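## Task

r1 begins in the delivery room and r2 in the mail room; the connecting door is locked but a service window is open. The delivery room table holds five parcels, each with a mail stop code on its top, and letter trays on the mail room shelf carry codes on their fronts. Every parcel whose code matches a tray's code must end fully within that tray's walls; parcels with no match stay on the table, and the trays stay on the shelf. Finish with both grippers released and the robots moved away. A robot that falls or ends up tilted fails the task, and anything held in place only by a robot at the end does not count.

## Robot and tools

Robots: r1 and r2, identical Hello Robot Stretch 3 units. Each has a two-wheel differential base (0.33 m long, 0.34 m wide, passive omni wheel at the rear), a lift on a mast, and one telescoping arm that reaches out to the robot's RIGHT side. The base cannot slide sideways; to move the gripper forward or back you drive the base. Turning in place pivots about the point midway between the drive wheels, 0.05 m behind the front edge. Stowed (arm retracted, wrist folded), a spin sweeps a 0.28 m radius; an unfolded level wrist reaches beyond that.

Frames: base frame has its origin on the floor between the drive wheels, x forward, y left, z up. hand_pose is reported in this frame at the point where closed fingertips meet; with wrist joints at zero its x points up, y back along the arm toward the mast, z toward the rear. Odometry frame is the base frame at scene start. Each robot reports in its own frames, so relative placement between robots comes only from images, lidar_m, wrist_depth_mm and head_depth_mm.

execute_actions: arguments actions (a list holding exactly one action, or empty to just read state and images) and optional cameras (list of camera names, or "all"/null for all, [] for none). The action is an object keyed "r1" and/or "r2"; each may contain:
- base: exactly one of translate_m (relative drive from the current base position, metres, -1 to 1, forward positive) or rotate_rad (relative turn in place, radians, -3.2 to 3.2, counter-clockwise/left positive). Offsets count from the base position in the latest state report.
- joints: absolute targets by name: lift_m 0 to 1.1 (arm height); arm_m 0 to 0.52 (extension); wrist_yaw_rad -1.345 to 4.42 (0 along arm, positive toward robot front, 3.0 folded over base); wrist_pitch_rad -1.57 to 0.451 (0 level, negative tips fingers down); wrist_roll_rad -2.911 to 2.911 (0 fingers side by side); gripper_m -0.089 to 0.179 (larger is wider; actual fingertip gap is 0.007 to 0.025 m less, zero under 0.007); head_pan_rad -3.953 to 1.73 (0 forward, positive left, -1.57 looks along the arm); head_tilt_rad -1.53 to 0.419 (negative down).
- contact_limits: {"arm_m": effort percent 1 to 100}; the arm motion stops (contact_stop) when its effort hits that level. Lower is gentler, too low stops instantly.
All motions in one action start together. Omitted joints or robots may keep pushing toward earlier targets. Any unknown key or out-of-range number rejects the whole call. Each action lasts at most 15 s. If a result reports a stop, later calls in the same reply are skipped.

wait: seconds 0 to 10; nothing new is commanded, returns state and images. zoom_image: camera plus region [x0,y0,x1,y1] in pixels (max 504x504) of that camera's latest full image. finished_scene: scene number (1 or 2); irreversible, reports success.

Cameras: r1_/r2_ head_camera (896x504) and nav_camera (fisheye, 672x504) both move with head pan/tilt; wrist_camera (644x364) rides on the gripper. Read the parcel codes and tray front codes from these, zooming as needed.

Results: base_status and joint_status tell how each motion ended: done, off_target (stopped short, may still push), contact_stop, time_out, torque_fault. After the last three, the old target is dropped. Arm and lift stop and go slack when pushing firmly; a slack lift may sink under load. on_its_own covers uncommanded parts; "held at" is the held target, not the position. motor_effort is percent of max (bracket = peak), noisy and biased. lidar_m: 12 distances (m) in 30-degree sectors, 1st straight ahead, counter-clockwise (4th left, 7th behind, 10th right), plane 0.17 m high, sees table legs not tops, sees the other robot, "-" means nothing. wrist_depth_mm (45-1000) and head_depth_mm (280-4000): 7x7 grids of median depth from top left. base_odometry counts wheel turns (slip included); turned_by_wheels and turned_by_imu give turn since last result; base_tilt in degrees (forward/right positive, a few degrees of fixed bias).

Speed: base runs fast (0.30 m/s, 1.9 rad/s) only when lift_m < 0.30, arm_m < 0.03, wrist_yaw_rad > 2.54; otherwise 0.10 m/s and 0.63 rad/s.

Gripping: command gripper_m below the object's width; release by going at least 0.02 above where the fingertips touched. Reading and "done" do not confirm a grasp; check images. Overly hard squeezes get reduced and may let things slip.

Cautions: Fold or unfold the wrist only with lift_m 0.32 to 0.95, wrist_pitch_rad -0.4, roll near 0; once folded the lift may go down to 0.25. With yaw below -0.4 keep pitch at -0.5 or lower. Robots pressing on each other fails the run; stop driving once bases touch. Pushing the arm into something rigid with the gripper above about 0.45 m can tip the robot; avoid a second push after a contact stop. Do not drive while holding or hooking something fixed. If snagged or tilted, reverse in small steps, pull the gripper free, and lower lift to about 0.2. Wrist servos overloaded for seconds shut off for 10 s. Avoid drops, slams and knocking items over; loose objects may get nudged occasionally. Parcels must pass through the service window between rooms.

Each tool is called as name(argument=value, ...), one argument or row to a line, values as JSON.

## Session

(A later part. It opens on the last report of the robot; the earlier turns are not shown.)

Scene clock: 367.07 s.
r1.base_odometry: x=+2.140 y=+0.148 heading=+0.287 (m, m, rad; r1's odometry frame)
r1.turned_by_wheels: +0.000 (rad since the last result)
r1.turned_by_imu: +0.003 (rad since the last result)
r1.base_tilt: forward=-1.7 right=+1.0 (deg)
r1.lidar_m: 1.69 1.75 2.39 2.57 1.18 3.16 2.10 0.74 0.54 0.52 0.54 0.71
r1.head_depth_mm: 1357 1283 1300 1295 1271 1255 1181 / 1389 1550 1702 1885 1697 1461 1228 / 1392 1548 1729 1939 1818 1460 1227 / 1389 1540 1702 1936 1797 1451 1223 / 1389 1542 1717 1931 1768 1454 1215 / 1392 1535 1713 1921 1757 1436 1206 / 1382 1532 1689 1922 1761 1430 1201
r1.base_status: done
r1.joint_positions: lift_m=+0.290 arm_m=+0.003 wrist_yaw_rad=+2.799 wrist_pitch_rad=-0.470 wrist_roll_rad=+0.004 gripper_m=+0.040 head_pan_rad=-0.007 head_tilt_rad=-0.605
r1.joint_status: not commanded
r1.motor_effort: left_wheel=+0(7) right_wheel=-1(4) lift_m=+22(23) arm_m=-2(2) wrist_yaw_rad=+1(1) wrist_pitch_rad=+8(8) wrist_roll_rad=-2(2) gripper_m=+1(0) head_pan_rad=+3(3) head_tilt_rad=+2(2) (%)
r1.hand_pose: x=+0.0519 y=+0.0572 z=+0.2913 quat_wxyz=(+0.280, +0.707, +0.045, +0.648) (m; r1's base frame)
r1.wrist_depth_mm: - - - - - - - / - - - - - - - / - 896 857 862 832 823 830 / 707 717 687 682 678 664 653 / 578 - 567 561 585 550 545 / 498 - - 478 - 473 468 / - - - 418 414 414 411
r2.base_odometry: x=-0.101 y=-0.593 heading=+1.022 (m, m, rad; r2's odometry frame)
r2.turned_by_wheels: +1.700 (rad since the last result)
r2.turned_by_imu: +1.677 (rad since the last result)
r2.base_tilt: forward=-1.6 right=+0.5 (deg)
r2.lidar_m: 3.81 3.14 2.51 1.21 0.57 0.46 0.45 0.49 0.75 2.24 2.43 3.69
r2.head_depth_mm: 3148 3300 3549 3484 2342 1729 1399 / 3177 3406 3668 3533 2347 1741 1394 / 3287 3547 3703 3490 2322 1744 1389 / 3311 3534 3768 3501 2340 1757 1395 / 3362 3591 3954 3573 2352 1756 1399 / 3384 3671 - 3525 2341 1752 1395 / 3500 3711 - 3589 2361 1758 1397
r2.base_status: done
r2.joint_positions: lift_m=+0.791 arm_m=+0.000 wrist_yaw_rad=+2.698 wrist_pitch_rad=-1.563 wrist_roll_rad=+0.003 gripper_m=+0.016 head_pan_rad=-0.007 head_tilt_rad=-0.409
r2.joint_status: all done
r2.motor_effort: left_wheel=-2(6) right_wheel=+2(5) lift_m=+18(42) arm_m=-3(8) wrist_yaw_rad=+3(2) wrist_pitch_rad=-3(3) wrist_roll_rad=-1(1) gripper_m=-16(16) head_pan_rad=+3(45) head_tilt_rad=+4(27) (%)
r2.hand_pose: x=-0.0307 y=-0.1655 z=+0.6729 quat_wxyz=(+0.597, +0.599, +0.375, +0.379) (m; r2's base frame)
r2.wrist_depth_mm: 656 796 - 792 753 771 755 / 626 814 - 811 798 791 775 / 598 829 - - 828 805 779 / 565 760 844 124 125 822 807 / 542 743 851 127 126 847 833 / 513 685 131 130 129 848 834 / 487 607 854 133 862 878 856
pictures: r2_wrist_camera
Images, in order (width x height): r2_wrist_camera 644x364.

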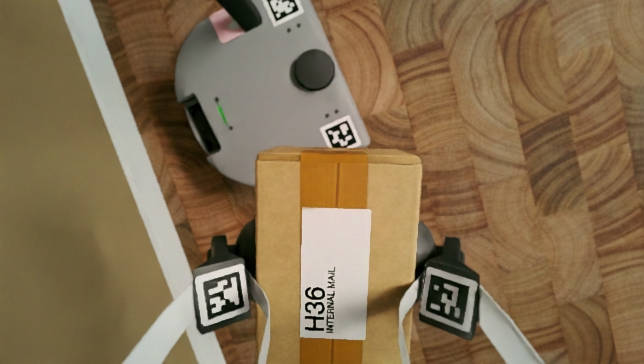

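execute_actions(
  actions=[
    {"r1": {"base": {"rotate_rad": -1.56}, "joints": {"head_pan_rad": -2.2, "head_tilt_rad": -0.6}}, "r2": {"base": {"translate_m": 0.05}, "joints": {"lift_m": 0.65, "wrist_pitch_rad": -0.4}}},
  ],
  cameras=["r2_wrist_camera"],
)

execute_actions(
  actions=[
    {"r1": {"base": {"translate_m": -1.0}}, "r2": {"base": {"translate_m": 0.37}, "joints": {"lift_m": 0.295}}},
  ],
  cameras=["r1_nav_camera", "r2_wrist_camera"],
)

Scene clock: 374.17 s.
r1.base_odometry: x=+2.140 y=+0.148 heading=-1.273 (m, m, rad; r1's odometry frame)
r1.turned_by_wheels: -1.560 (rad since the last result)
r1.turned_by_imu: -1.535 (rad since the last result)
r1.base_tilt: forward=-1.5 right=+0.9 (deg)
r1.lidar_m: 0.52 0.54 0.71 1.69 1.76 2.42 2.58 1.19 3.16 1.97 0.73 0.54
r1.head_depth_mm: 3712 - 1466 2194 1839 1470 1242 / 3624 - 1563 2089 1815 1477 1231 / 3391 3767 3378 2343 1786 1458 1227 / 3144 3522 3388 2323 1795 1449 1212 / 2934 3240 3315 2311 1784 1450 1215 / 2751 2989 3160 2267 1771 1437 1207 / 2603 2839 3022 2283 1754 1428 1203
r1.base_status: done
r1.joint_positions: lift_m=+0.290 arm_m=+0.003 wrist_yaw_rad=+2.799 wrist_pitch_rad=-0.470 wrist_roll_rad=+0.004 gripper_m=+0.040 head_pan_rad=-2.193 head_tilt_rad=-0.605
r1.joint_status: all done
r1.motor_effort: left_wheel=+1(9) right_wheel=-3(7) lift_m=+22(22) arm_m=-2(2) wrist_yaw_rad=+1(1) wrist_pitch_rad=+8(8) wrist_roll_rad=-2(2) gripper_m=+0(1) head_pan_rad=-4(46) head_tilt_rad=+2(3) (%)
r1.hand_pose: x=+0.0519 y=+0.0572 z=+0.2913 quat_wxyz=(+0.280, +0.707, +0.045, +0.648) (m; r1's base frame)
r1.wrist_depth_mm: - - - - 864 604 460 / - - - - 919 630 471 / - 870 881 846 801 643 487 / 692 705 689 667 682 627 498 / 581 - 577 562 581 553 517 / 497 - - 486 - 482 470 / - - - 417 420 411 413
r2.base_odometry: x=-0.075 y=-0.550 heading=+1.022 (m, m, rad; r2's odometry frame)
r2.turned_by_wheels: +0.000 (rad since the last result)
r2.turned_by_imu: +0.000 (rad since the last result)
r2.base_tilt: forward=-1.6 right=+0.5 (deg)
r2.lidar_m: 3.76 3.13 2.50 1.33 0.64 0.51 0.51 0.55 0.83 2.25 2.44 3.69
r2.head_depth_mm: 3152 3273 3635 3554 2312 1745 1384 / 3139 3449 3624 3526 2320 1740 1388 / 3209 3448 3718 3534 2354 1737 1396 / 3283 3500 3728 3510 2342 1747 1401 / 3341 3513 3855 3557 2334 1740 1395 / 3402 3623 3990 3544 2343 1751 1398 / 3477 3679 - 3599 2346 1753 1402
r2.base_status: done
r2.joint_positions: lift_m=+0.651 arm_m=+0.000 wrist_yaw_rad=+2.698 wrist_pitch_rad=-0.430 wrist_roll_rad=+0.003 gripper_m=+0.016 head_pan_rad=-0.007 head_tilt_rad=-0.408
r2.joint_status: all done
r2.motor_effort: left_wheel=-2(4) right_wheel=+2(6) lift_m=+18(19) arm_m=-3(3) wrist_yaw_rad=+2(2) wrist_pitch_rad=+17(16) wrist_roll_rad=-1(1) gripper_m=-15(16) head_pan_rad=+3(3) head_tilt_rad=+4(4) (%)
r2.hand_pose: x=+0.0745 y=+0.0558 z=+0.6605 quat_wxyz=(+0.300, +0.708, -0.005, +0.640) (m; r2's base frame)
r2.wrist_depth_mm: - - - - - - - / - - - - - - - / - - - - - - - / - - - 124 125 - - / - - - 127 126 - - / - 976 131 130 128 952 955 / - - 816 133 792 823 818
pictures: r2_wrist_camera
Images, in order (width x height): r2_wrist_camera 644x364.

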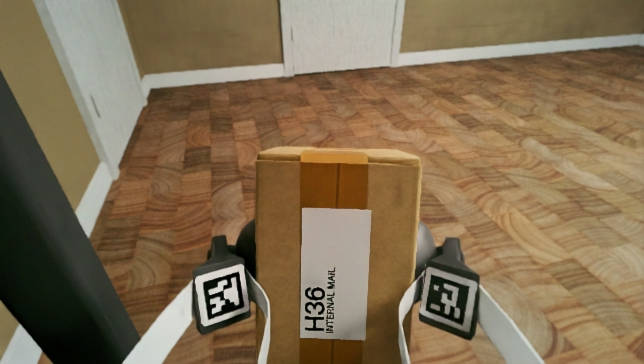

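Scene clock: 379.17 s.
r1.base_odometry: x=+1.846 y=+1.104 heading=-1.273 (m, m, rad; r1's odometry frame)
r1.turned_by_wheels: +0.000 (rad since the last result)
r1.turned_by_imu: -0.005 (rad since the last result)
r1.base_tilt: forward=-1.5 right=+1.0 (deg)
r1.lidar_m: 1.52 1.57 1.76 1.70 1.76 2.42 1.59 1.39 0.36 0.98 2.15 1.57
r1.head_depth_mm: 2838 3011 1446 996 814 1469 1235 / 3070 3342 1434 984 752 1467 1234 / 3324 3673 1413 979 748 1349 1222 / 3183 3465 3369 971 743 618 1219 / 2962 3190 3266 951 739 598 1138 / 2756 3066 3140 956 736 595 728 / 2627 2834 3023 948 730 1317 1204
r1.base_status: done
r1.joint_positions: lift_m=+0.290 arm_m=+0.003 wrist_yaw_rad=+2.799 wrist_pitch_rad=-0.470 wrist_roll_rad=+0.004 gripper_m=+0.040 head_pan_rad=-2.193 head_tilt_rad=-0.605
r1.joint_status: not commanded
r1.motor_effort: left_wheel=+2(6) right_wheel=-4(9) lift_m=+22(22) arm_m=-2(2) wrist_yaw_rad=+1(1) wrist_pitch_rad=+8(8) wrist_roll_rad=-2(2) gripper_m=-1(0) head_pan_rad=-4(3) head_tilt_rad=+2(2) (%)
r1.hand_pose: x=+0.0518 y=+0.0572 z=+0.2913 quat_wxyz=(+0.280, +0.707, +0.045, +0.648) (m; r1's base frame)
r1.wrist_depth_mm: - - - - - - - / - - - - - - - / - 877 859 855 847 816 810 / 685 719 682 679 679 665 644 / 569 - 588 570 579 547 547 / 498 - - 484 - 479 467 / - - - 420 417 415 409
r2.base_odometry: x=+0.119 y=-0.235 heading=+1.022 (m, m, rad; r2's odometry frame)
r2.turned_by_wheels: +0.000 (rad since the last result)
r2.turned_by_imu: +0.000 (rad since the last result)
r2.base_tilt: forward=-1.6 right=+0.5 (deg)
r2.lidar_m: 3.41 3.08 2.45 2.24 1.10 0.88 0.87 0.94 1.43 2.30 2.50 3.43
r2.head_depth_mm: 2823 2974 3201 3313 2334 1730 1396 / 2850 3041 3200 3313 2346 1758 1387 / 2963 3068 3305 3422 2301 1747 1395 / 2936 3148 3406 3576 2339 1763 1397 / 3008 3201 3483 3517 2341 1740 1388 / 3044 3259 3549 3604 2375 1765 1411 / 3133 3306 3663 3588 2362 1768 1399
r2.base_status: done
r2.joint_positions: lift_m=+0.296 arm_m=+0.000 wrist_yaw_rad=+2.698 wrist_pitch_rad=-0.430 wrist_roll_rad=+0.003 gripper_m=+0.016 head_pan_rad=-0.007 head_tilt_rad=-0.407
r2.joint_status: all done
r2.motor_effort: left_wheel=-2(8) right_wheel=+2(8) lift_m=+18(17) arm_m=-3(3) wrist_yaw_rad=+2(2) wrist_pitch_rad=+16(17) wrist_roll_rad=-1(1) gripper_m=-16(15) head_pan_rad=+3(3) head_tilt_rad=+4(4) (%)
r2.hand_pose: x=+0.0744 y=+0.0559 z=+0.3057 quat_wxyz=(+0.299, +0.708, -0.005, +0.640) (m; r2's base frame)
r2.wrist_depth_mm: - - - - - - - / - - - - - - - / 982 977 978 962 937 997 958 / 780 758 715 124 125 761 743 / - 628 607 127 126 617 615 / - 530 131 130 129 519 521 / - - - 133 429 450 451
pictures: r1_nav_camera (sideways: a quarter turn counterclockwise sets it upright), r2_wrist_camera
Images, in order (width x height): r1_nav_camera 672x504, r2_wrist_camera 644x364.

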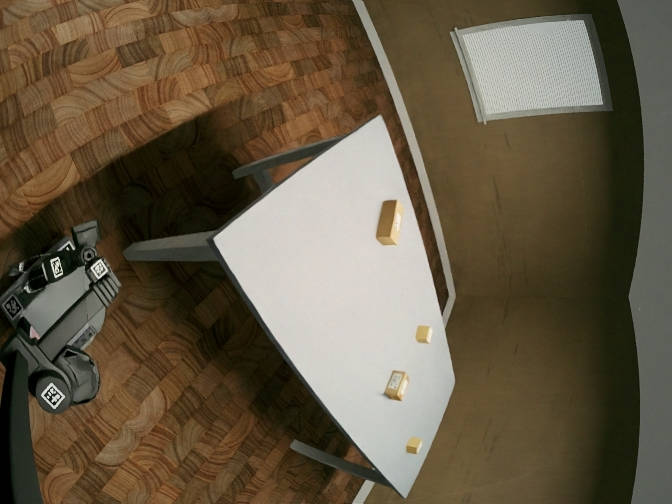

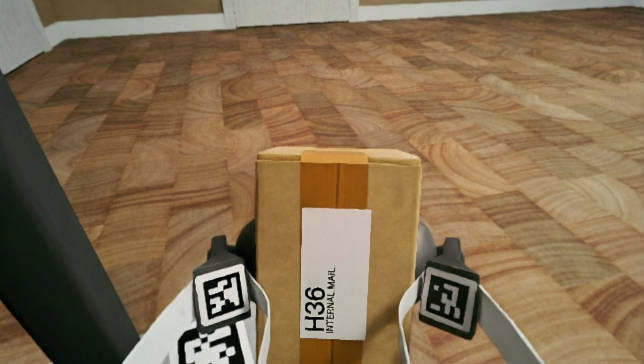

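execute_actions(
  actions=[
    {"r1": {"base": {"translate_m": -0.83}, "joints": {"lift_m": 0.72, "head_pan_rad": -1.75, "head_tilt_rad": -0.8}}, "r2": {"base": {"translate_m": 1.0}}},
  ],
  cameras=["r1_head_camera"],
)

Scene clock: 392.37 s.
r1.base_odometry: x=+1.602 y=+1.898 heading=-1.273 (m, m, rad; r1's odometry frame)
r1.turned_by_wheels: +0.000 (rad since the last result)
r1.turned_by_imu: -0.003 (rad since the last result)
r1.base_tilt: forward=-1.6 right=+1.0 (deg)
r1.lidar_m: 2.34 2.41 1.76 1.69 1.76 2.04 1.96 0.80 1.02 0.98 1.02 0.74
r1.head_depth_mm: 2814 3076 984 770 636 1312 1167 / 2758 3032 973 766 631 1308 - / 2712 2979 964 760 629 1276 - / 2662 2929 959 756 625 1257 - / 2626 2860 892 692 623 1224 - / 2562 2853 943 747 619 564 1114 / 2535 2797 934 743 616 562 1118
r1.base_status: done
r1.joint_positions: lift_m=+0.720 arm_m=+0.003 wrist_yaw_rad=+2.799 wrist_pitch_rad=-0.470 wrist_roll_rad=+0.004 gripper_m=+0.040 head_pan_rad=-1.757 head_tilt_rad=-0.790
r1.joint_status: all done
r1.motor_effort: left_wheel=+1(6) right_wheel=-3(9) lift_m=+31(31) arm_m=-2(2) wrist_yaw_rad=+1(1) wrist_pitch_rad=+8(8) wrist_roll_rad=-2(2) gripper_m=+0(0) head_pan_rad=+3(32) head_tilt_rad=-5(20) (%)
r1.hand_pose: x=+0.0519 y=+0.0572 z=+0.7210 quat_wxyz=(+0.280, +0.707, +0.045, +0.648) (m; r1's base frame)
r1.wrist_depth_mm: - - - - - - - / - - - - - - - / - - - - - - - / - - - - - - - / - - - - - - - / - - - 999 - 955 981 / 882 889 880 858 855 860 852
r2.base_odometry: x=+0.641 y=+0.618 heading=+1.021 (m, m, rad; r2's odometry frame)
r2.turned_by_wheels: +0.000 (rad since the last result)
r2.turned_by_imu: -0.001 (rad since the last result)
r2.base_tilt: forward=-1.6 right=+0.5 (deg)
r2.lidar_m: 2.44 2.65 2.34 2.29 2.33 1.88 1.86 2.02 2.45 2.43 2.63 2.46
r2.head_depth_mm: 2009 2116 2261 2441 2340 1747 1398 / 2049 2160 2274 2481 2348 1740 1399 / 2087 2222 2323 2514 2368 1734 1395 / 2092 2226 2356 2599 2365 1737 1399 / 2125 2266 2431 2658 2324 1744 1395 / 2202 2296 2503 2739 2356 1762 1400 / 2219 2369 2555 2759 2335 1760 1411
r2.base_status: done
r2.joint_positions: lift_m=+0.296 arm_m=+0.000 wrist_yaw_rad=+2.698 wrist_pitch_rad=-0.430 wrist_roll_rad=+0.003 gripper_m=+0.016 head_pan_rad=-0.007 head_tilt_rad=-0.407
r2.joint_status: not commanded
r2.motor_effort: left_wheel=-2(7) right_wheel=+3(9) lift_m=+18(18) arm_m=-3(3) wrist_yaw_rad=+1(2) wrist_pitch_rad=+16(16) wrist_roll_rad=-1(1) gripper_m=-16(16) head_pan_rad=+4(3) head_tilt_rad=+3(3) (%)
r2.hand_pose: x=+0.0744 y=+0.0559 z=+0.3057 quat_wxyz=(+0.299, +0.708, -0.005, +0.640) (m; r2's base frame)
r2.wrist_depth_mm: - - - - - - - / - - - - - - - / - 983 972 992 977 962 944 / 772 767 740 124 125 760 748 / - 628 605 127 127 615 611 / - 529 131 130 128 525 526 / - - - 133 434 451 448
pictures: r1_head_camera (sideways: a quarter turn clockwise sets it upright)
Images, in order (width x height): r1_head_camera 896x504.

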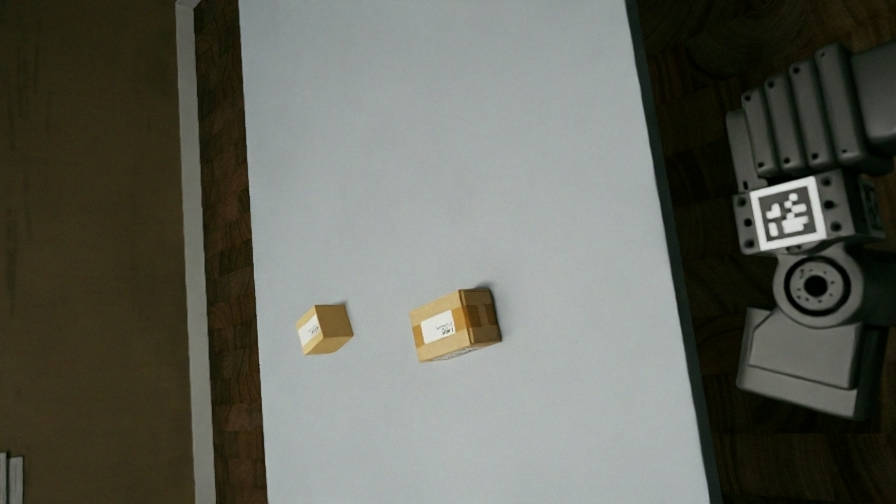

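zoom_image(
  camera="r1_head_camera",
  region=[410, 295, 480, 360],
)

Region (410, 295, 480, 360) of r1_head_camera's 896x504 image, scaled by 7.200, with more detail than that image has; it fills the top 468 rows of this view, and the rest is white.

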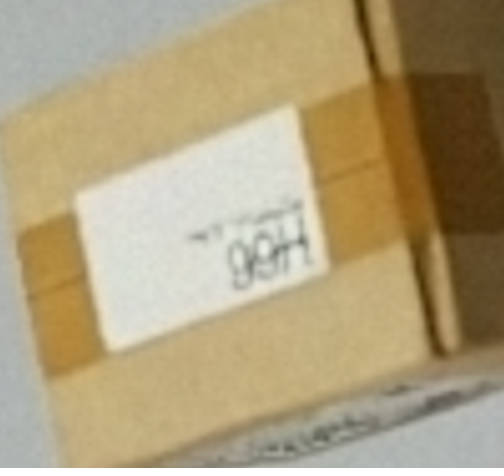

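execute_actions(
  actions=[
    {"r1": {"base": {"translate_m": -0.37}, "joints": {"lift_m": 1.02, "arm_m": 0.07, "wrist_yaw_rad": 0.0, "wrist_pitch_rad": -1.555, "head_pan_rad": -1.4, "head_tilt_rad": -0.8}}, "r2": {"base": {"translate_m": 1.0}}},
  ],
  cameras=["r2_head_camera"],
)

Scene clock: 403.30 s.
r1.base_odometry: x=+1.494 y=+2.251 heading=-1.273 (m, m, rad; r1's odometry frame)
r1.turned_by_wheels: +0.000 (rad since the last result)
r1.turned_by_imu: -0.001 (rad since the last result)
r1.base_tilt: forward=-1.7 right=+1.1 (deg)
r1.lidar_m: 2.71 2.42 1.76 1.70 1.76 1.65 1.60 0.49 0.50 0.98 1.02 1.08
r1.head_depth_mm: 2524 - - - 619 575 1148 / 2553 2805 - - - - 1138 / 2576 2858 964 809 - 1253 1135 / 2641 2853 955 755 627 896 1137 / 2667 2931 948 753 624 1247 1126 / 2700 2951 909 746 620 1250 1128 / 2733 2991 937 710 615 1259 1115
r1.base_status: done
r1.joint_positions: lift_m=+1.020 arm_m=+0.070 wrist_yaw_rad=+0.002 wrist_pitch_rad=-1.548 wrist_roll_rad=+0.004 gripper_m=+0.040 head_pan_rad=-1.407 head_tilt_rad=-0.790
r1.joint_status: all done
r1.motor_effort: left_wheel=+1(2) right_wheel=-2(7) lift_m=+31(33) arm_m=+3(4) wrist_yaw_rad=-1(2) wrist_pitch_rad=-2(6) wrist_roll_rad=-2(2) gripper_m=+0(0) head_pan_rad=+3(30) head_tilt_rad=-4(6) (%)
r1.hand_pose: x=-0.0217 y=-0.1966 z=+0.9018 quat_wxyz=(+0.505, +0.494, -0.506, -0.495) (m; r1's base frame)
r1.wrist_depth_mm: 288 285 283 284 280 277 275 / - - - - - 813 - / - - - - - - - / - - - - - - - / - - - - - - - / - - - - - - - / - - - - - - -
r2.base_odometry: x=+1.163 y=+1.471 heading=+1.021 (m, m, rad; r2's odometry frame)
r2.turned_by_wheels: +0.000 (rad since the last result)
r2.turned_by_imu: -0.001 (rad since the last result)
r2.base_tilt: forward=-1.7 right=+0.5 (deg)
r2.lidar_m: 1.45 1.58 2.22 2.18 2.36 2.86 2.84 3.06 2.59 2.55 1.85 1.47
r2.head_depth_mm: 1175 1255 1339 1384 1557 1661 1392 / 1191 1284 1367 1402 1591 1681 1391 / 1211 1308 1395 1405 1630 1704 1394 / 1227 1321 1418 1427 1649 1737 1395 / 1256 1338 1444 1551 1699 1757 1400 / 1284 1358 1478 1597 1737 1757 1395 / 1296 1381 1495 1623 1761 1754 1403
r2.base_status: done
r2.joint_positions: lift_m=+0.296 arm_m=+0.000 wrist_yaw_rad=+2.698 wrist_pitch_rad=-0.430 wrist_roll_rad=+0.003 gripper_m=+0.016 head_pan_rad=-0.007 head_tilt_rad=-0.407
r2.joint_status: not commanded
r2.motor_effort: left_wheel=-2(6) right_wheel=+3(8) lift_m=+18(17) arm_m=-3(3) wrist_yaw_rad=+1(1) wrist_pitch_rad=+16(16) wrist_roll_rad=-1(1) gripper_m=-16(16) head_pan_rad=+3(3) head_tilt_rad=+4(4) (%)
r2.hand_pose: x=+0.0744 y=+0.0559 z=+0.3057 quat_wxyz=(+0.299, +0.708, -0.005, +0.640) (m; r2's base frame)
r2.wrist_depth_mm: - - - - - - - / - - - - - - - / 992 991 985 - 978 951 943 / 784 762 731 124 125 750 742 / - 628 600 127 126 621 607 / - 529 131 130 128 521 517 / - - - 133 431 452 453
pictures: r2_head_camera (sideways: a quarter turn clockwise sets it upright)
Images, in order (width x height): r2_head_camera 896x504.

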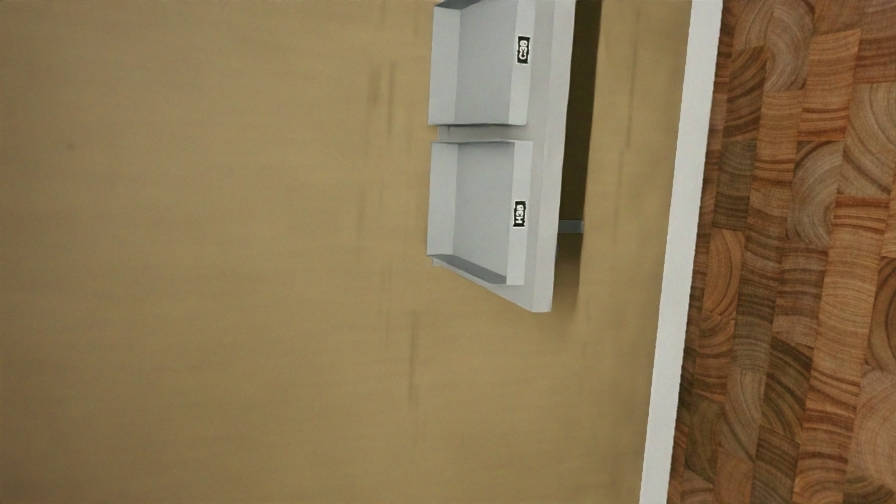

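execute_actions(
  actions=[
    {"r1": {"base": {"translate_m": -0.06}, "joints": {"lift_m": 1.0, "arm_m": 0.36, "gripper_m": 0.13}}, "r2": {"base": {"translate_m": 0.22}, "joints": {"lift_m": 0.59}}},
  ],
  cameras=["r1_wrist_camera"],
)

Scene clock: 417.20 s.
r1.base_odometry: x=+1.476 y=+2.309 heading=-1.272 (m, m, rad; r1's odometry frame)
r1.turned_by_wheels: +0.000 (rad since the last result)
r1.turned_by_imu: +0.001 (rad since the last result)
r1.base_tilt: forward=-1.5 right=+1.0 (deg)
r1.lidar_m: 2.77 2.41 1.76 1.69 1.75 1.60 1.54 1.59 0.45 0.98 1.02 1.14
r1.head_depth_mm: - 2939 982 768 635 564 1032 / 2453 - 903 762 632 575 1132 / 2592 2861 923 759 628 1215 1135 / 2618 2845 953 738 625 1222 1136 / 2692 2921 948 753 621 1243 1125 / 2693 2914 913 745 618 1258 1124 / 2717 2965 914 737 616 1262 1116
r1.base_status: done
r1.joint_positions: lift_m=+1.000 arm_m=+0.360 wrist_yaw_rad=+0.000 wrist_pitch_rad=-1.548 wrist_roll_rad=+0.004 gripper_m=+0.130 head_pan_rad=-1.407 head_tilt_rad=-0.790
r1.joint_status: all done
r1.motor_effort: left_wheel=+1(3) right_wheel=-3(6) lift_m=+22(26) arm_m=+3(1) wrist_yaw_rad=+0(1) wrist_pitch_rad=-2(2) wrist_roll_rad=-2(2) gripper_m=+0(93) head_pan_rad=+4(3) head_tilt_rad=-4(5) (%)
r1.hand_pose: x=-0.0216 y=-0.4863 z=+0.8822 quat_wxyz=(+0.505, +0.493, -0.506, -0.496) (m; r1's base frame)
r1.wrist_depth_mm: 268 266 263 263 262 258 258 / 276 273 274 271 270 265 264 / 286 283 279 277 275 274 274 / 293 289 287 236 282 282 280 / 301 297 298 297 292 288 290 / 311 308 309 304 302 - 296 / 321 319 318 316 311 306 304
r2.base_odometry: x=+1.278 y=+1.659 heading=+1.021 (m, m, rad; r2's odometry frame)
r2.turned_by_wheels: +0.000 (rad since the last result)
r2.turned_by_imu: +0.000 (rad since the last result)
r2.base_tilt: forward=-1.7 right=+0.5 (deg)
r2.lidar_m: 1.24 1.34 2.04 2.16 2.34 3.09 3.03 3.26 2.61 2.58 1.57 1.25
r2.head_depth_mm: 995 1064 1131 1194 971 1430 1393 / 1005 1074 1155 1220 948 1459 1405 / 1022 1096 1172 1244 968 1502 1392 / 1039 1120 1199 1268 975 1528 1395 / 1060 1131 1217 1314 1377 1569 1399 / 1077 1153 1241 1340 1466 1587 1395 / 1099 1177 1258 1375 1514 1635 1410
r2.base_status: done
r2.joint_positions: lift_m=+0.589 arm_m=+0.000 wrist_yaw_rad=+2.698 wrist_pitch_rad=-0.429 wrist_roll_rad=+0.003 gripper_m=+0.016 head_pan_rad=-0.007 head_tilt_rad=-0.407
r2.joint_status: all done
r2.motor_effort: left_wheel=-2(7) right_wheel=+2(8) lift_m=+48(51) arm_m=-3(3) wrist_yaw_rad=+2(1) wrist_pitch_rad=+16(16) wrist_roll_rad=-1(1) gripper_m=-16(16) head_pan_rad=+3(4) head_tilt_rad=+3(3) (%)
r2.hand_pose: x=+0.0744 y=+0.0560 z=+0.5994 quat_wxyz=(+0.299, +0.708, -0.005, +0.640) (m; r2's base frame)
r2.wrist_depth_mm: - - - - - - - / - - - - - - - / - - - - - - - / - - - 124 125 - - / - - - 127 126 - - / - 912 131 130 129 883 883 / - - 752 133 731 755 758
pictures: r1_wrist_camera
Images, in order (width x height): r1_wrist_camera 644x364.

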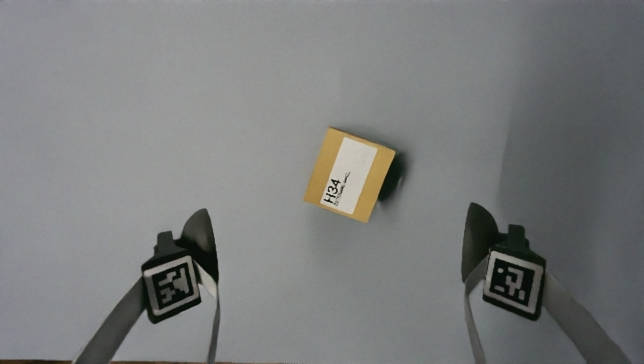

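execute_actions(
  actions=[
    {"r1": {"base": {"translate_m": -0.017}, "joints": {"lift_m": 0.899, "arm_m": 0.379, "wrist_yaw_rad": -0.34, "gripper_m": 0.115}}, "r2": {"base": {"translate_m": 0.11}, "joints": {"lift_m": 0.77, "wrist_pitch_rad": -1.57, "wrist_yaw_rad": 0.0}}},
  ],
  cameras=["r1_wrist_camera", "r2_wrist_camera"],
)

Scene clock: 430.37 s.
r1.base_odometry: x=+1.471 y=+2.325 heading=-1.272 (m, m, rad; r1's odometry frame)
r1.turned_by_wheels: +0.000 (rad since the last result)
r1.turned_by_imu: +0.001 (rad since the last result)
r1.base_tilt: forward=-1.5 right=+0.9 (deg)
r1.lidar_m: 2.79 2.41 1.76 1.70 1.75 1.58 1.52 1.58 0.44 0.98 1.02 1.15
r1.head_depth_mm: 2493 2715 924 768 635 565 976 / 2551 2772 - 766 631 574 1139 / 2580 2898 996 738 627 1225 1139 / 2619 2874 958 758 625 1220 1130 / 2680 2944 948 751 624 1244 1121 / 2668 2949 919 745 620 1261 1130 / 2785 2936 915 742 616 1256 1120
r1.base_status: done
r1.joint_positions: lift_m=+0.899 arm_m=+0.379 wrist_yaw_rad=-0.338 wrist_pitch_rad=-1.549 wrist_roll_rad=+0.004 gripper_m=+0.115 head_pan_rad=-1.407 head_tilt_rad=-0.790
r1.joint_status: all done
r1.motor_effort: left_wheel=+1(2) right_wheel=-3(8) lift_m=+22(20) arm_m=+3(1) wrist_yaw_rad=-1(3) wrist_pitch_rad=-2(2) wrist_roll_rad=-2(2) gripper_m=+0(67) head_pan_rad=+4(4) head_tilt_rad=-4(5) (%)
r1.hand_pose: x=-0.0155 y=-0.5062 z=+0.7812 quat_wxyz=(+0.414, +0.401, -0.582, -0.574) (m; r1's base frame)
r1.wrist_depth_mm: 171 169 168 167 165 165 163 / 176 174 172 171 170 170 168 / 181 180 178 176 176 174 173 / 186 184 182 169 179 179 178 / 193 191 188 135 185 184 183 / 198 197 196 139 191 - 189 / 203 203 202 200 198 197 195
r2.base_odometry: x=+1.335 y=+1.752 heading=+1.021 (m, m, rad; r2's odometry frame)
r2.turned_by_wheels: +0.000 (rad since the last result)
r2.turned_by_imu: +0.000 (rad since the last result)
r2.base_tilt: forward=-1.6 right=+0.5 (deg)
r2.lidar_m: 1.13 1.22 1.85 2.15 2.33 3.18 3.15 3.28 2.63 2.60 1.43 1.14
r2.head_depth_mm: 904 961 1029 1099 970 802 1370 / 917 982 1051 1123 968 792 1391 / 930 994 1066 1137 971 1373 1403 / 946 1010 1088 1169 969 1395 1398 / 961 1029 1101 1198 1261 1427 1388 / 982 1044 1119 1219 1333 1461 1397 / 995 1066 1147 1244 1356 1488 1396
r2.base_status: done
r2.joint_positions: lift_m=+0.769 arm_m=+0.000 wrist_yaw_rad=+0.003 wrist_pitch_rad=-1.561 wrist_roll_rad=+0.002 gripper_m=+0.016 head_pan_rad=-0.007 head_tilt_rad=-0.407
r2.joint_status: all done
r2.motor_effort: left_wheel=-2(3) right_wheel=+2(5) lift_m=+49(44) arm_m=-3(3) wrist_yaw_rad=-2(3) wrist_pitch_rad=-4(15) wrist_roll_rad=-1(1) gripper_m=-15(15) head_pan_rad=+4(3) head_tilt_rad=+3(3) (%)
r2.hand_pose: x=-0.0217 y=-0.1236 z=+0.6516 quat_wxyz=(+0.503, +0.498, -0.502, -0.498) (m; r2's base frame)
r2.wrist_depth_mm: 781 777 766 769 762 750 720 / 786 786 788 782 766 754 752 / 804 809 794 790 781 804 783 / 841 831 821 124 123 824 782 / 830 854 834 126 126 830 800 / 873 887 131 130 129 831 837 / 890 903 879 133 873 857 870
pictures: r1_wrist_camera, r2_wrist_camera
Images, in order (width x height): r1_wrist_camera 644x364, r2_wrist_camera 644x364.

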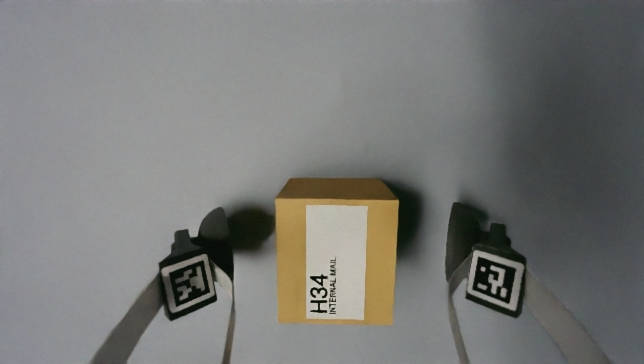

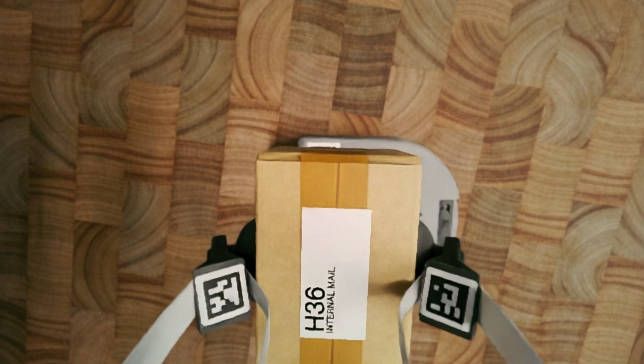

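execute_actions(
  actions=[
    {"r1": {"joints": {"gripper_m": 0.01}}, "r2": {"base": {"translate_m": 0.04}, "joints": {"lift_m": 0.87}}},
  ],
  cameras=[],
)

execute_actions(
  actions=[
    {"r1": {"joints": {"lift_m": 0.935, "wrist_yaw_rad": 0.0}}, "r2": {"joints": {"lift_m": 0.91}}},
  ],
  cameras=["r1_wrist_camera"],
)

Scene clock: 442.27 s.
r1.base_odometry: x=+1.471 y=+2.325 heading=-1.272 (m, m, rad; r1's odometry frame)
r1.turned_by_wheels: +0.000 (rad since the last result)
r1.turned_by_imu: +0.001 (rad since the last result)
r1.base_tilt: forward=-1.6 right=+1.0 (deg)
r1.lidar_m: 2.79 2.42 1.76 1.69 1.75 1.58 1.52 1.57 0.44 0.98 1.02 1.15
r1.head_depth_mm: 2505 2762 921 769 634 563 979 / 2566 2805 - 763 630 573 1135 / 2601 2847 998 738 630 1217 1136 / 2630 2869 954 756 624 1225 1136 / 2706 2908 947 749 622 1236 1125 / 2713 2943 921 745 620 1261 1126 / 2749 2956 912 744 618 1260 1116
r1.base_status: not commanded
r1.joint_positions: lift_m=+0.899 arm_m=+0.379 wrist_yaw_rad=-0.338 wrist_pitch_rad=-1.549 wrist_roll_rad=+0.004 gripper_m=+0.011 head_pan_rad=-1.407 head_tilt_rad=-0.790
r1.joint_status: all done
r1.motor_effort: left_wheel=+1(1) right_wheel=-3(2) lift_m=+22(22) arm_m=+3(3) wrist_yaw_rad=-1(1) wrist_pitch_rad=-2(2) wrist_roll_rad=-2(2) gripper_m=-20(100) head_pan_rad=+3(3) head_tilt_rad=-5(5) (%)
r1.hand_pose: x=-0.0155 y=-0.5062 z=+0.7812 quat_wxyz=(+0.414, +0.401, -0.582, -0.574) (m; r1's base frame)
r1.wrist_depth_mm: 170 169 167 167 165 164 164 / 175 173 174 171 170 169 168 / 180 179 178 177 175 174 173 / 185 184 183 170 180 180 177 / 192 191 189 131 131 185 184 / 198 197 195 135 136 190 189 / 205 203 201 200 198 197 195
r2.base_odometry: x=+1.356 y=+1.786 heading=+1.021 (m, m, rad; r2's odometry frame)
r2.turned_by_wheels: +0.000 (rad since the last result)
r2.turned_by_imu: +0.000 (rad since the last result)
r2.base_tilt: forward=-1.7 right=+0.5 (deg)
r2.lidar_m: 1.09 1.18 1.79 2.14 2.32 3.24 3.18 3.29 2.63 2.60 1.38 1.10
r2.head_depth_mm: 871 928 991 1061 966 753 1336 / 883 940 1011 1081 969 757 1358 / 893 956 1031 1102 973 765 1385 / 910 971 1044 1124 972 782 1390 / 924 994 1067 1153 1224 1354 1397 / 941 1008 1082 1178 1283 1406 1395 / 954 1028 1104 1196 1319 1442 1406
r2.base_status: done
r2.joint_positions: lift_m=+0.869 arm_m=+0.000 wrist_yaw_rad=+0.003 wrist_pitch_rad=-1.562 wrist_roll_rad=+0.002 gripper_m=+0.016 head_pan_rad=-0.007 head_tilt_rad=-0.407
r2.joint_status: all done
r2.motor_effort: left_wheel=-2(4) right_wheel=+2(6) lift_m=+49(51) arm_m=-3(3) wrist_yaw_rad=-2(1) wrist_pitch_rad=-4(4) wrist_roll_rad=-1(1) gripper_m=-16(16) head_pan_rad=+3(4) head_tilt_rad=+3(4) (%)
r2.hand_pose: x=-0.0217 y=-0.1236 z=+0.7516 quat_wxyz=(+0.503, +0.498, -0.502, -0.498) (m; r2's base frame)
r2.wrist_depth_mm: 880 859 858 875 843 843 817 / 887 877 871 882 873 850 853 / 924 927 908 880 896 879 866 / 967 926 911 124 124 908 886 / 969 970 941 126 127 898 915 / 991 986 131 130 128 935 922 / - - - 133 979 955 963
pictures: none
No camera images: the call's "cameras" was empty. Leave "cameras" out to get every camera's image.

Scene clock: 443.43 s.
r1.base_odometry: x=+1.471 y=+2.325 heading=-1.272 (m, m, rad; r1's odometry frame)
r1.turned_by_wheels: +0.000 (rad since the last result)
r1.turned_by_imu: +0.000 (rad since the last result)
r1.base_tilt: forward=-1.5 right=+0.9 (deg)
r1.lidar_m: 2.79 2.42 1.76 1.69 1.76 1.58 1.52 1.57 0.44 0.98 1.02 1.15
r1.head_depth_mm: 2472 - 940 767 635 563 977 / 2561 - 933 765 634 575 1144 / 2583 2844 1003 737 628 1219 1137 / 2625 2867 957 754 624 1220 1137 / 2698 2891 952 750 620 1247 1127 / 2698 2940 922 748 620 1261 1124 / 2788 2980 914 742 615 1252 1120
r1.base_status: not commanded
r1.joint_positions: lift_m=+0.935 arm_m=+0.379 wrist_yaw_rad=-0.002 wrist_pitch_rad=-1.549 wrist_roll_rad=+0.004 gripper_m=+0.011 head_pan_rad=-1.407 head_tilt_rad=-0.790
r1.joint_status: all done
r1.motor_effort: left_wheel=+1(1) right_wheel=-3(2) lift_m=+31(31) arm_m=+3(3) wrist_yaw_rad=+2(2) wrist_pitch_rad=-2(2) wrist_roll_rad=-2(2) gripper_m=-20(20) head_pan_rad=+4(3) head_tilt_rad=-4(5) (%)
r1.hand_pose: x=-0.0216 y=-0.5052 z=+0.8168 quat_wxyz=(+0.504, +0.493, -0.506, -0.496) (m; r1's base frame)
r1.wrist_depth_mm: 204 204 202 199 199 198 196 / 211 209 208 206 205 203 203 / 216 215 214 211 208 209 207 / 224 223 221 170 216 216 214 / 231 229 227 131 132 221 221 / 238 237 234 136 136 228 228 / 246 244 243 242 238 237 234
r2.base_odometry: x=+1.356 y=+1.786 heading=+1.021 (m, m, rad; r2's odometry frame)
r2.turned_by_wheels: +0.000 (rad since the last result)
r2.turned_by_imu: +0.000 (rad since the last result)
r2.base_tilt: forward=-1.6 right=+0.4 (deg)
r2.lidar_m: 1.09 1.18 1.79 2.14 2.32 3.24 3.18 3.26 2.63 2.60 1.38 1.10
r2.head_depth_mm: 872 925 990 1067 971 758 1336 / 883 943 1009 1083 972 754 1352 / 897 957 1030 1100 976 764 1373 / 912 972 1044 1124 971 783 1397 / 927 991 1062 1153 1230 1356 1402 / 941 1007 1084 1177 1278 1404 1396 / 962 1029 1116 1200 1309 1456 1399
r2.base_status: not commanded
r2.joint_positions: lift_m=+0.909 arm_m=+0.000 wrist_yaw_rad=+0.003 wrist_pitch_rad=-1.562 wrist_roll_rad=+0.002 gripper_m=+0.016 head_pan_rad=-0.007 head_tilt_rad=-0.407
r2.joint_status: all done
r2.motor_effort: left_wheel=-2(2) right_wheel=+2(2) lift_m=+48(53) arm_m=-3(3) wrist_yaw_rad=-2(2) wrist_pitch_rad=-4(4) wrist_roll_rad=-1(1) gripper_m=-15(15) head_pan_rad=+3(3) head_tilt_rad=+4(3) (%)
r2.hand_pose: x=-0.0217 y=-0.1236 z=+0.7916 quat_wxyz=(+0.503, +0.498, -0.502, -0.498) (m; r2's base frame)
r2.wrist_depth_mm: 910 914 880 896 895 862 869 / 946 928 908 915 899 889 878 / 969 936 934 928 906 900 910 / 984 980 974 124 124 960 932 / - 984 971 126 126 969 929 / - - 131 130 129 949 982 / - - - 133 - - 983
pictures: r1_wrist_camera
Images, in order (width x height): r1_wrist_camera 644x364.

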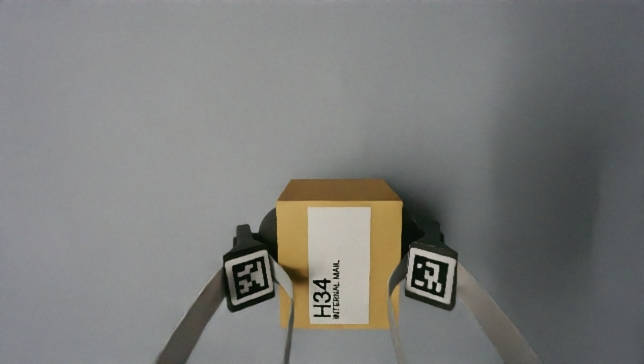

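execute_actions(
  actions=[
    {"r1": {"base": {"translate_m": 0.28}, "joints": {"arm_m": 0.0, "head_pan_rad": 0.0, "head_tilt_rad": -0.6}}, "r2": {"base": {"translate_m": 0.27}, "joints": {"lift_m": 0.99}}},
  ],
  cameras=[],
)

execute_actions(
  actions=[
    {"r1": {"base": {"translate_m": 0.18}, "joints": {"lift_m": 0.68, "wrist_yaw_rad": 2.7}}, "r2": {"base": {"rotate_rad": 1.445}, "joints": {"arm_m": 0.2, "head_pan_rad": -1.35, "head_tilt_rad": -0.8}}},
  ],
  cameras=["r2_wrist_camera", "r2_head_camera"],
)

Scene clock: 451.67 s.
r1.base_odometry: x=+1.553 y=+2.057 heading=-1.272 (m, m, rad; r1's odometry frame)
r1.turned_by_wheels: +0.000 (rad since the last result)
r1.turned_by_imu: +0.002 (rad since the last result)
r1.base_tilt: forward=-1.5 right=+0.9 (deg)
r1.lidar_m: 2.51 2.40 1.76 1.69 1.76 1.87 1.80 0.65 1.02 0.98 1.02 0.89
r1.head_depth_mm: - 2395 2579 997 845 1472 1234 / - 2359 2561 2369 1759 1355 1230 / 2093 2305 2545 2342 1784 1460 1225 / 2071 2319 2582 2293 1793 1455 1221 / 2089 2288 2574 2306 1775 1438 1218 / 2071 2289 2544 2266 1773 1429 1205 / 2040 2262 2529 2265 1758 1439 1206
r1.base_status: done
r1.joint_positions: lift_m=+0.935 arm_m=+0.003 wrist_yaw_rad=+0.000 wrist_pitch_rad=-1.549 wrist_roll_rad=+0.004 gripper_m=+0.011 head_pan_rad=-0.007 head_tilt_rad=-0.606
r1.joint_status: all done
joint sent to its limit — the command would take r1.arm_m past its lower limit, so that joint was sent only as far as its limit.
r1.motor_effort: left_wheel=+1(4) right_wheel=-3(3) lift_m=+31(31) arm_m=-3(4) wrist_yaw_rad=-1(1) wrist_pitch_rad=-2(2) wrist_roll_rad=-2(2) gripper_m=-20(19) head_pan_rad=+3(47) head_tilt_rad=+3(19) (%)
r1.hand_pose: x=-0.0216 y=-0.1292 z=+0.8168 quat_wxyz=(+0.505, +0.494, -0.506, -0.496) (m; r1's base frame)
r1.wrist_depth_mm: 950 948 915 952 939 926 753 / 989 998 982 972 956 961 958 / - 991 1000 970 - 950 977 / - - - 145 - - - / - - - 131 131 - - / - - - 135 136 - - / - - - - - - -
r2.base_odometry: x=+1.497 y=+2.017 heading=+1.021 (m, m, rad; r2's odometry frame)
r2.turned_by_wheels: +0.000 (rad since the last result)
r2.turned_by_imu: +0.000 (rad since the last result)
r2.base_tilt: forward=-1.6 right=+0.5 (deg)
r2.lidar_m: 0.82 0.89 1.35 2.11 2.28 3.44 3.45 3.33 2.66 2.18 1.05 0.83
r2.head_depth_mm: 647 686 734 793 840 698 557 / 656 700 751 808 850 724 579 / 667 712 761 823 867 726 580 / 678 723 776 837 880 727 580 / 690 736 793 853 927 755 568 / 700 749 806 877 951 1053 1127 / 712 765 823 890 972 1075 1200
r2.base_status: done
r2.joint_positions: lift_m=+0.989 arm_m=+0.000 wrist_yaw_rad=+0.003 wrist_pitch_rad=-1.562 wrist_roll_rad=+0.002 gripper_m=+0.016 head_pan_rad=-0.007 head_tilt_rad=-0.407
r2.joint_status: all done
r2.motor_effort: left_wheel=-2(4) right_wheel=+2(6) lift_m=+49(49) arm_m=-3(3) wrist_yaw_rad=-2(2) wrist_pitch_rad=-4(4) wrist_roll_rad=-1(1) gripper_m=-16(16) head_pan_rad=+3(3) head_tilt_rad=+3(4) (%)
r2.hand_pose: x=-0.0217 y=-0.1236 z=+0.8716 quat_wxyz=(+0.503, +0.498, -0.502, -0.498) (m; r2's base frame)
r2.wrist_depth_mm: 950 966 984 934 972 930 941 / 971 - 981 - 988 979 949 / - - - - - - 961 / - - - 124 125 - - / - - - 127 127 - - / - - 131 130 129 - - / - - - 133 - - -
pictures: none
No camera images: the call's "cameras" was empty. Leave "cameras" out to get every camera's image.

Scene clock: 454.93 s.
r1.base_odometry: x=+1.606 y=+1.885 heading=-1.272 (m, m, rad; r1's odometry frame)
r1.turned_by_wheels: +0.000 (rad since the last result)
r1.turned_by_imu: +0.002 (rad since the last result)
r1.base_tilt: forward=-1.6 right=+0.9 (deg)
r1.lidar_m: 2.33 2.39 1.76 1.70 1.76 2.05 1.98 0.81 1.02 0.98 1.02 0.73
r1.head_depth_mm: - 2233 2407 2411 844 1016 1228 / - 2206 2413 2367 1809 1462 1180 / 1934 2129 2384 2358 1796 1453 1226 / 1930 2124 2361 2343 1799 1455 1223 / 1928 2124 2401 2290 1774 1447 1211 / 1915 2092 2389 2323 1765 1448 1209 / 1904 2103 2326 2291 1736 1434 1205
r1.base_status: done
r1.joint_positions: lift_m=+0.680 arm_m=+0.003 wrist_yaw_rad=+2.698 wrist_pitch_rad=-1.549 wrist_roll_rad=+0.003 gripper_m=+0.011 head_pan_rad=-0.007 head_tilt_rad=-0.606
r1.joint_status: all done
r1.motor_effort: left_wheel=+1(5) right_wheel=-2(2) lift_m=+23(25) arm_m=-2(2) wrist_yaw_rad=+1(3) wrist_pitch_rad=-2(2) wrist_roll_rad=-2(2) gripper_m=-20(20) head_pan_rad=+3(3) head_tilt_rad=+2(2) (%)
r1.hand_pose: x=-0.0291 y=-0.1644 z=+0.5622 quat_wxyz=(+0.595, +0.602, +0.370, +0.383) (m; r1's base frame)
r1.wrist_depth_mm: 703 696 - 695 693 674 679 / 730 721 - - 710 683 685 / 749 741 - - 713 729 718 / 777 791 774 157 733 736 727 / 794 796 787 131 131 753 771 / 840 805 806 135 136 785 784 / 853 834 844 846 824 793 827
r2.base_odometry: x=+1.497 y=+2.017 heading=+2.466 (m, m, rad; r2's odometry frame)
r2.turned_by_wheels: +1.445 (rad since the last result)
r2.turned_by_imu: +1.426 (rad since the last result)
r2.base_tilt: forward=-1.6 right=+0.5 (deg)
r2.lidar_m: 2.11 2.19 2.98 3.45 3.58 2.73 2.64 1.16 0.85 0.82 0.85 1.17
r2.head_depth_mm: 653 737 - - 591 1252 1129 / 673 757 841 777 457 1276 1132 / 689 783 861 758 612 1310 1136 / 707 806 922 763 628 1295 1135 / 726 830 973 1166 1377 1312 1144 / 748 859 1012 1227 1465 1310 1144 / 772 887 1051 1282 1511 1317 1142
r2.base_status: done
r2.joint_positions: lift_m=+0.989 arm_m=+0.200 wrist_yaw_rad=+0.001 wrist_pitch_rad=-1.562 wrist_roll_rad=+0.002 gripper_m=+0.016 head_pan_rad=-1.343 head_tilt_rad=-0.790
r2.joint_status: all done
r2.motor_effort: left_wheel=-2(6) right_wheel=+2(6) lift_m=+49(49) arm_m=+4(5) wrist_yaw_rad=-1(2) wrist_pitch_rad=-4(4) wrist_roll_rad=-1(1) gripper_m=-15(16) head_pan_rad=-3(44) head_tilt_rad=-6(32) (%)
r2.hand_pose: x=-0.0216 y=-0.3226 z=+0.8716 quat_wxyz=(+0.502, +0.498, -0.502, -0.498) (m; r2's base frame)
r2.wrist_depth_mm: 218 249 245 246 243 205 237 / 261 254 251 249 247 248 246 / - 263 262 255 256 254 252 / - - - 124 125 - - / - - - 126 127 - - / - - 131 130 128 - - / - - - 134 - - -
pictures: r2_head_camera (sideways: a quarter turn clockwise sets it upright), r2_wrist_camera
Images, in order (width x height): r2_head_camera 896x504, r2_wrist_camera 644x364.

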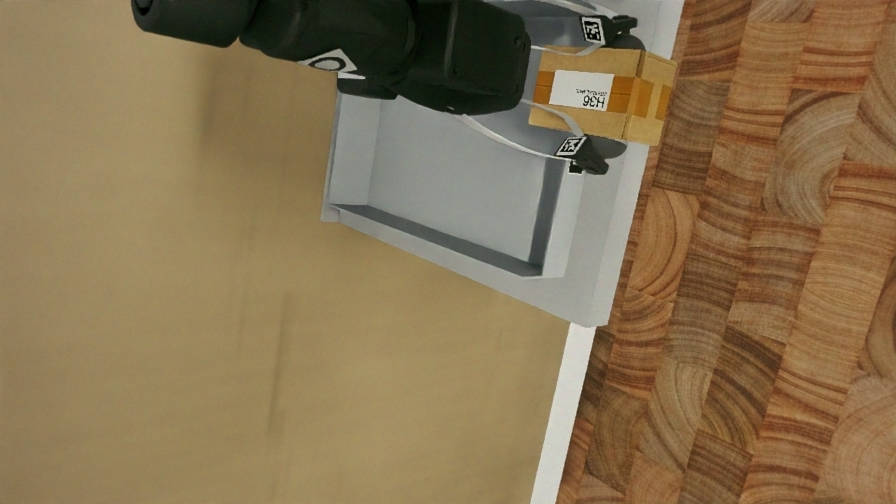

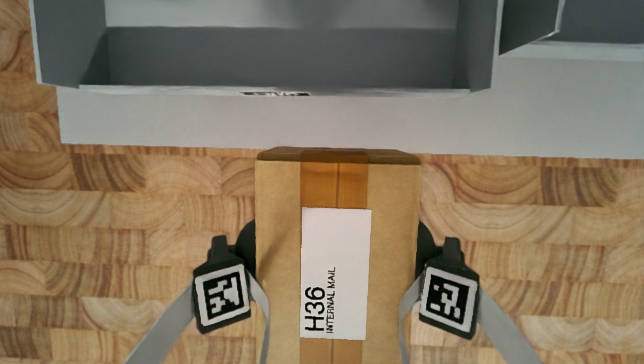

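execute_actions(
  actions=[
    {"r1": {"base": {"translate_m": 0.11}, "joints": {"lift_m": 0.48, "wrist_pitch_rad": -0.4}}, "r2": {"base": {"translate_m": 0.038}, "joints": {"arm_m": 0.41, "lift_m": 0.975}}},
  ],
  cameras=["r2_wrist_camera"],
)

Scene clock: 461.93 s.
r1.base_odometry: x=+1.639 y=+1.780 heading=-1.272 (m, m, rad; r1's odometry frame)
r1.turned_by_wheels: +0.000 (rad since the last result)
r1.turned_by_imu: +0.002 (rad since the last result)
r1.base_tilt: forward=-1.6 right=+0.9 (deg)
r1.lidar_m: 2.22 2.29 1.76 1.70 1.76 2.17 2.08 0.91 1.02 0.98 1.02 0.63
r1.head_depth_mm: - 2121 2291 2384 1827 890 1022 / - 2105 2290 2368 1809 1467 1229 / 1844 2031 2263 2336 1799 1454 1230 / 1844 2022 2274 2339 1785 1448 1223 / 1836 2029 2271 2325 1766 1438 1213 / 1828 2022 2245 2293 1761 1438 1202 / 1811 2002 2232 2271 1767 1421 1205
r1.base_status: done
r1.joint_positions: lift_m=+0.480 arm_m=+0.003 wrist_yaw_rad=+2.698 wrist_pitch_rad=-0.426 wrist_roll_rad=+0.003 gripper_m=+0.011 head_pan_rad=-0.007 head_tilt_rad=-0.605
r1.joint_status: all done
r1.motor_effort: left_wheel=+1(4) right_wheel=-3(3) lift_m=+22(24) arm_m=-2(2) wrist_yaw_rad=+2(1) wrist_pitch_rad=+10(12) wrist_roll_rad=-2(2) gripper_m=-20(20) head_pan_rad=+3(4) head_tilt_rad=+2(2) (%)
r1.hand_pose: x=+0.0746 y=+0.0541 z=+0.4910 quat_wxyz=(+0.298, +0.708, -0.006, +0.640) (m; r1's base frame)
r1.wrist_depth_mm: - - - - - - - / - - - - - - - / - - - - - - - / - - - 170 - - - / - 886 938 131 131 848 857 / 737 768 769 135 136 721 723 / 644 - 650 602 633 628 616
r2.base_odometry: x=+1.468 y=+2.040 heading=+2.466 (m, m, rad; r2's odometry frame)
r2.turned_by_wheels: +0.000 (rad since the last result)
r2.turned_by_imu: +0.000 (rad since the last result)
r2.base_tilt: forward=-1.6 right=+0.5 (deg)
r2.lidar_m: 2.07 2.15 2.93 3.46 3.62 2.77 2.68 1.17 0.85 0.82 0.85 1.17
r2.head_depth_mm: 645 - 804 698 619 1247 1134 / 671 758 836 689 607 1279 1132 / 689 783 867 756 611 1301 1142 / 706 811 938 1064 626 1301 1133 / 730 833 977 1167 1433 1305 1137 / 748 859 1002 1223 1475 1310 1139 / 772 890 1053 1288 1503 1323 1145
r2.base_status: done
r2.joint_positions: lift_m=+0.976 arm_m=+0.410 wrist_yaw_rad=+0.001 wrist_pitch_rad=-1.563 wrist_roll_rad=+0.002 gripper_m=+0.016 head_pan_rad=-1.343 head_tilt_rad=-0.790
r2.joint_status: all done
r2.motor_effort: left_wheel=-2(3) right_wheel=+2(6) lift_m=+18(43) arm_m=+4(5) wrist_yaw_rad=+0(1) wrist_pitch_rad=-4(4) wrist_roll_rad=-1(1) gripper_m=-16(16) head_pan_rad=-3(4) head_tilt_rad=-6(5) (%)
r2.hand_pose: x=-0.0216 y=-0.5325 z=+0.8579 quat_wxyz=(+0.502, +0.498, -0.502, -0.499) (m; r2's base frame)
r2.wrist_depth_mm: 803 226 233 232 228 227 190 / - 226 238 236 233 230 188 / - 229 244 240 240 235 187 / - 230 248 124 125 240 194 / - 230 256 127 126 241 201 / - 249 131 130 129 222 218 / - 232 269 133 262 222 230
pictures: r2_wrist_camera
Images, in order (width x height): r2_wrist_camera 644x364.

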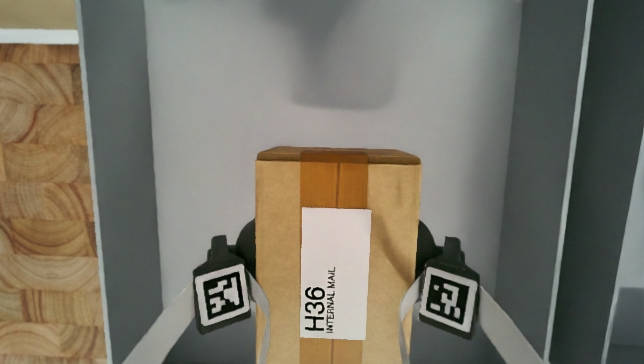

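execute_actions(
  actions=[
    {"r1": {"joints": {"lift_m": 0.40}}, "r2": {"joints": {"lift_m": 0.907}}},
  ],
  cameras=[],
)

Scene clock: 465.47 s.
r1.base_odometry: x=+1.639 y=+1.780 heading=-1.272 (m, m, rad; r1's odometry frame)
r1.turned_by_wheels: +0.000 (rad since the last result)
r1.turned_by_imu: +0.000 (rad since the last result)
r1.base_tilt: forward=-1.5 right=+1.0 (deg)
r1.lidar_m: 2.22 2.29 1.76 1.70 1.76 2.17 2.09 0.91 1.02 0.98 1.02 0.63
r1.head_depth_mm: - 2147 2300 2390 1828 893 1019 / - 2115 2303 2367 1814 1458 1233 / 1833 2025 2251 2363 1798 1468 1222 / 1846 2011 2295 2346 1788 1445 1218 / 1826 2015 2268 2320 1780 1455 1209 / 1842 2023 2228 2300 1779 1433 1215 / 1806 1973 2238 2271 1748 1425 1202
r1.base_status: not commanded
r1.joint_positions: lift_m=+0.400 arm_m=+0.003 wrist_yaw_rad=+2.698 wrist_pitch_rad=-0.425 wrist_roll_rad=+0.003 gripper_m=+0.011 head_pan_rad=-0.007 head_tilt_rad=-0.605
r1.joint_status: all done
r1.motor_effort: left_wheel=+1(1) right_wheel=-2(3) lift_m=+22(22) arm_m=-2(2) wrist_yaw_rad=+1(1) wrist_pitch_rad=+10(10) wrist_roll_rad=-2(2) gripper_m=-21(20) head_pan_rad=+4(4) head_tilt_rad=+2(2) (%)
r1.hand_pose: x=+0.0746 y=+0.0542 z=+0.4112 quat_wxyz=(+0.298, +0.708, -0.007, +0.640) (m; r1's base frame)
r1.wrist_depth_mm: - - - - - - - / - - - - - - - / - - - - - - - / - 962 915 170 901 886 890 / - 777 819 131 131 736 736 / 638 662 658 135 136 617 619 / 565 - 571 518 549 546 539
r2.base_odometry: x=+1.468 y=+2.040 heading=+2.466 (m, m, rad; r2's odometry frame)
r2.turned_by_wheels: +0.000 (rad since the last result)
r2.turned_by_imu: +0.000 (rad since the last result)
r2.base_tilt: forward=-1.6 right=+0.5 (deg)
r2.lidar_m: 2.07 2.16 2.92 3.46 3.61 2.77 2.68 1.16 0.85 0.82 0.85 1.17
r2.head_depth_mm: 655 707 - 750 619 1239 1126 / 672 758 838 698 609 1278 1128 / 687 782 868 754 611 1303 1135 / 708 803 934 1071 627 1300 1136 / 727 833 968 1161 1429 1318 1141 / 750 859 1011 1224 1471 1308 1141 / 775 890 1045 1287 1490 1312 1143
r2.base_status: not commanded
r2.joint_positions: lift_m=+0.908 arm_m=+0.410 wrist_yaw_rad=+0.001 wrist_pitch_rad=-1.563 wrist_roll_rad=+0.002 gripper_m=+0.016 head_pan_rad=-1.343 head_tilt_rad=-0.790
r2.joint_status: all done
r2.motor_effort: left_wheel=-2(2) right_wheel=+3(3) lift_m=+18(20) arm_m=+4(4) wrist_yaw_rad=+0(0) wrist_pitch_rad=-4(4) wrist_roll_rad=-1(1) gripper_m=-15(16) head_pan_rad=-3(4) head_tilt_rad=-5(6) (%)
r2.hand_pose: x=-0.0216 y=-0.5325 z=+0.7899 quat_wxyz=(+0.502, +0.498, -0.502, -0.499) (m; r2's base frame)
r2.wrist_depth_mm: 166 169 169 167 166 164 160 / 166 174 172 171 169 168 159 / 167 177 177 173 172 171 159 / 168 182 179 124 125 175 158 / 168 186 183 127 126 180 158 / 168 192 131 130 128 184 157 / 169 197 195 133 189 188 156
pictures: none
No camera images: the call's "cameras" was empty. Leave "cameras" out to get every camera's image.


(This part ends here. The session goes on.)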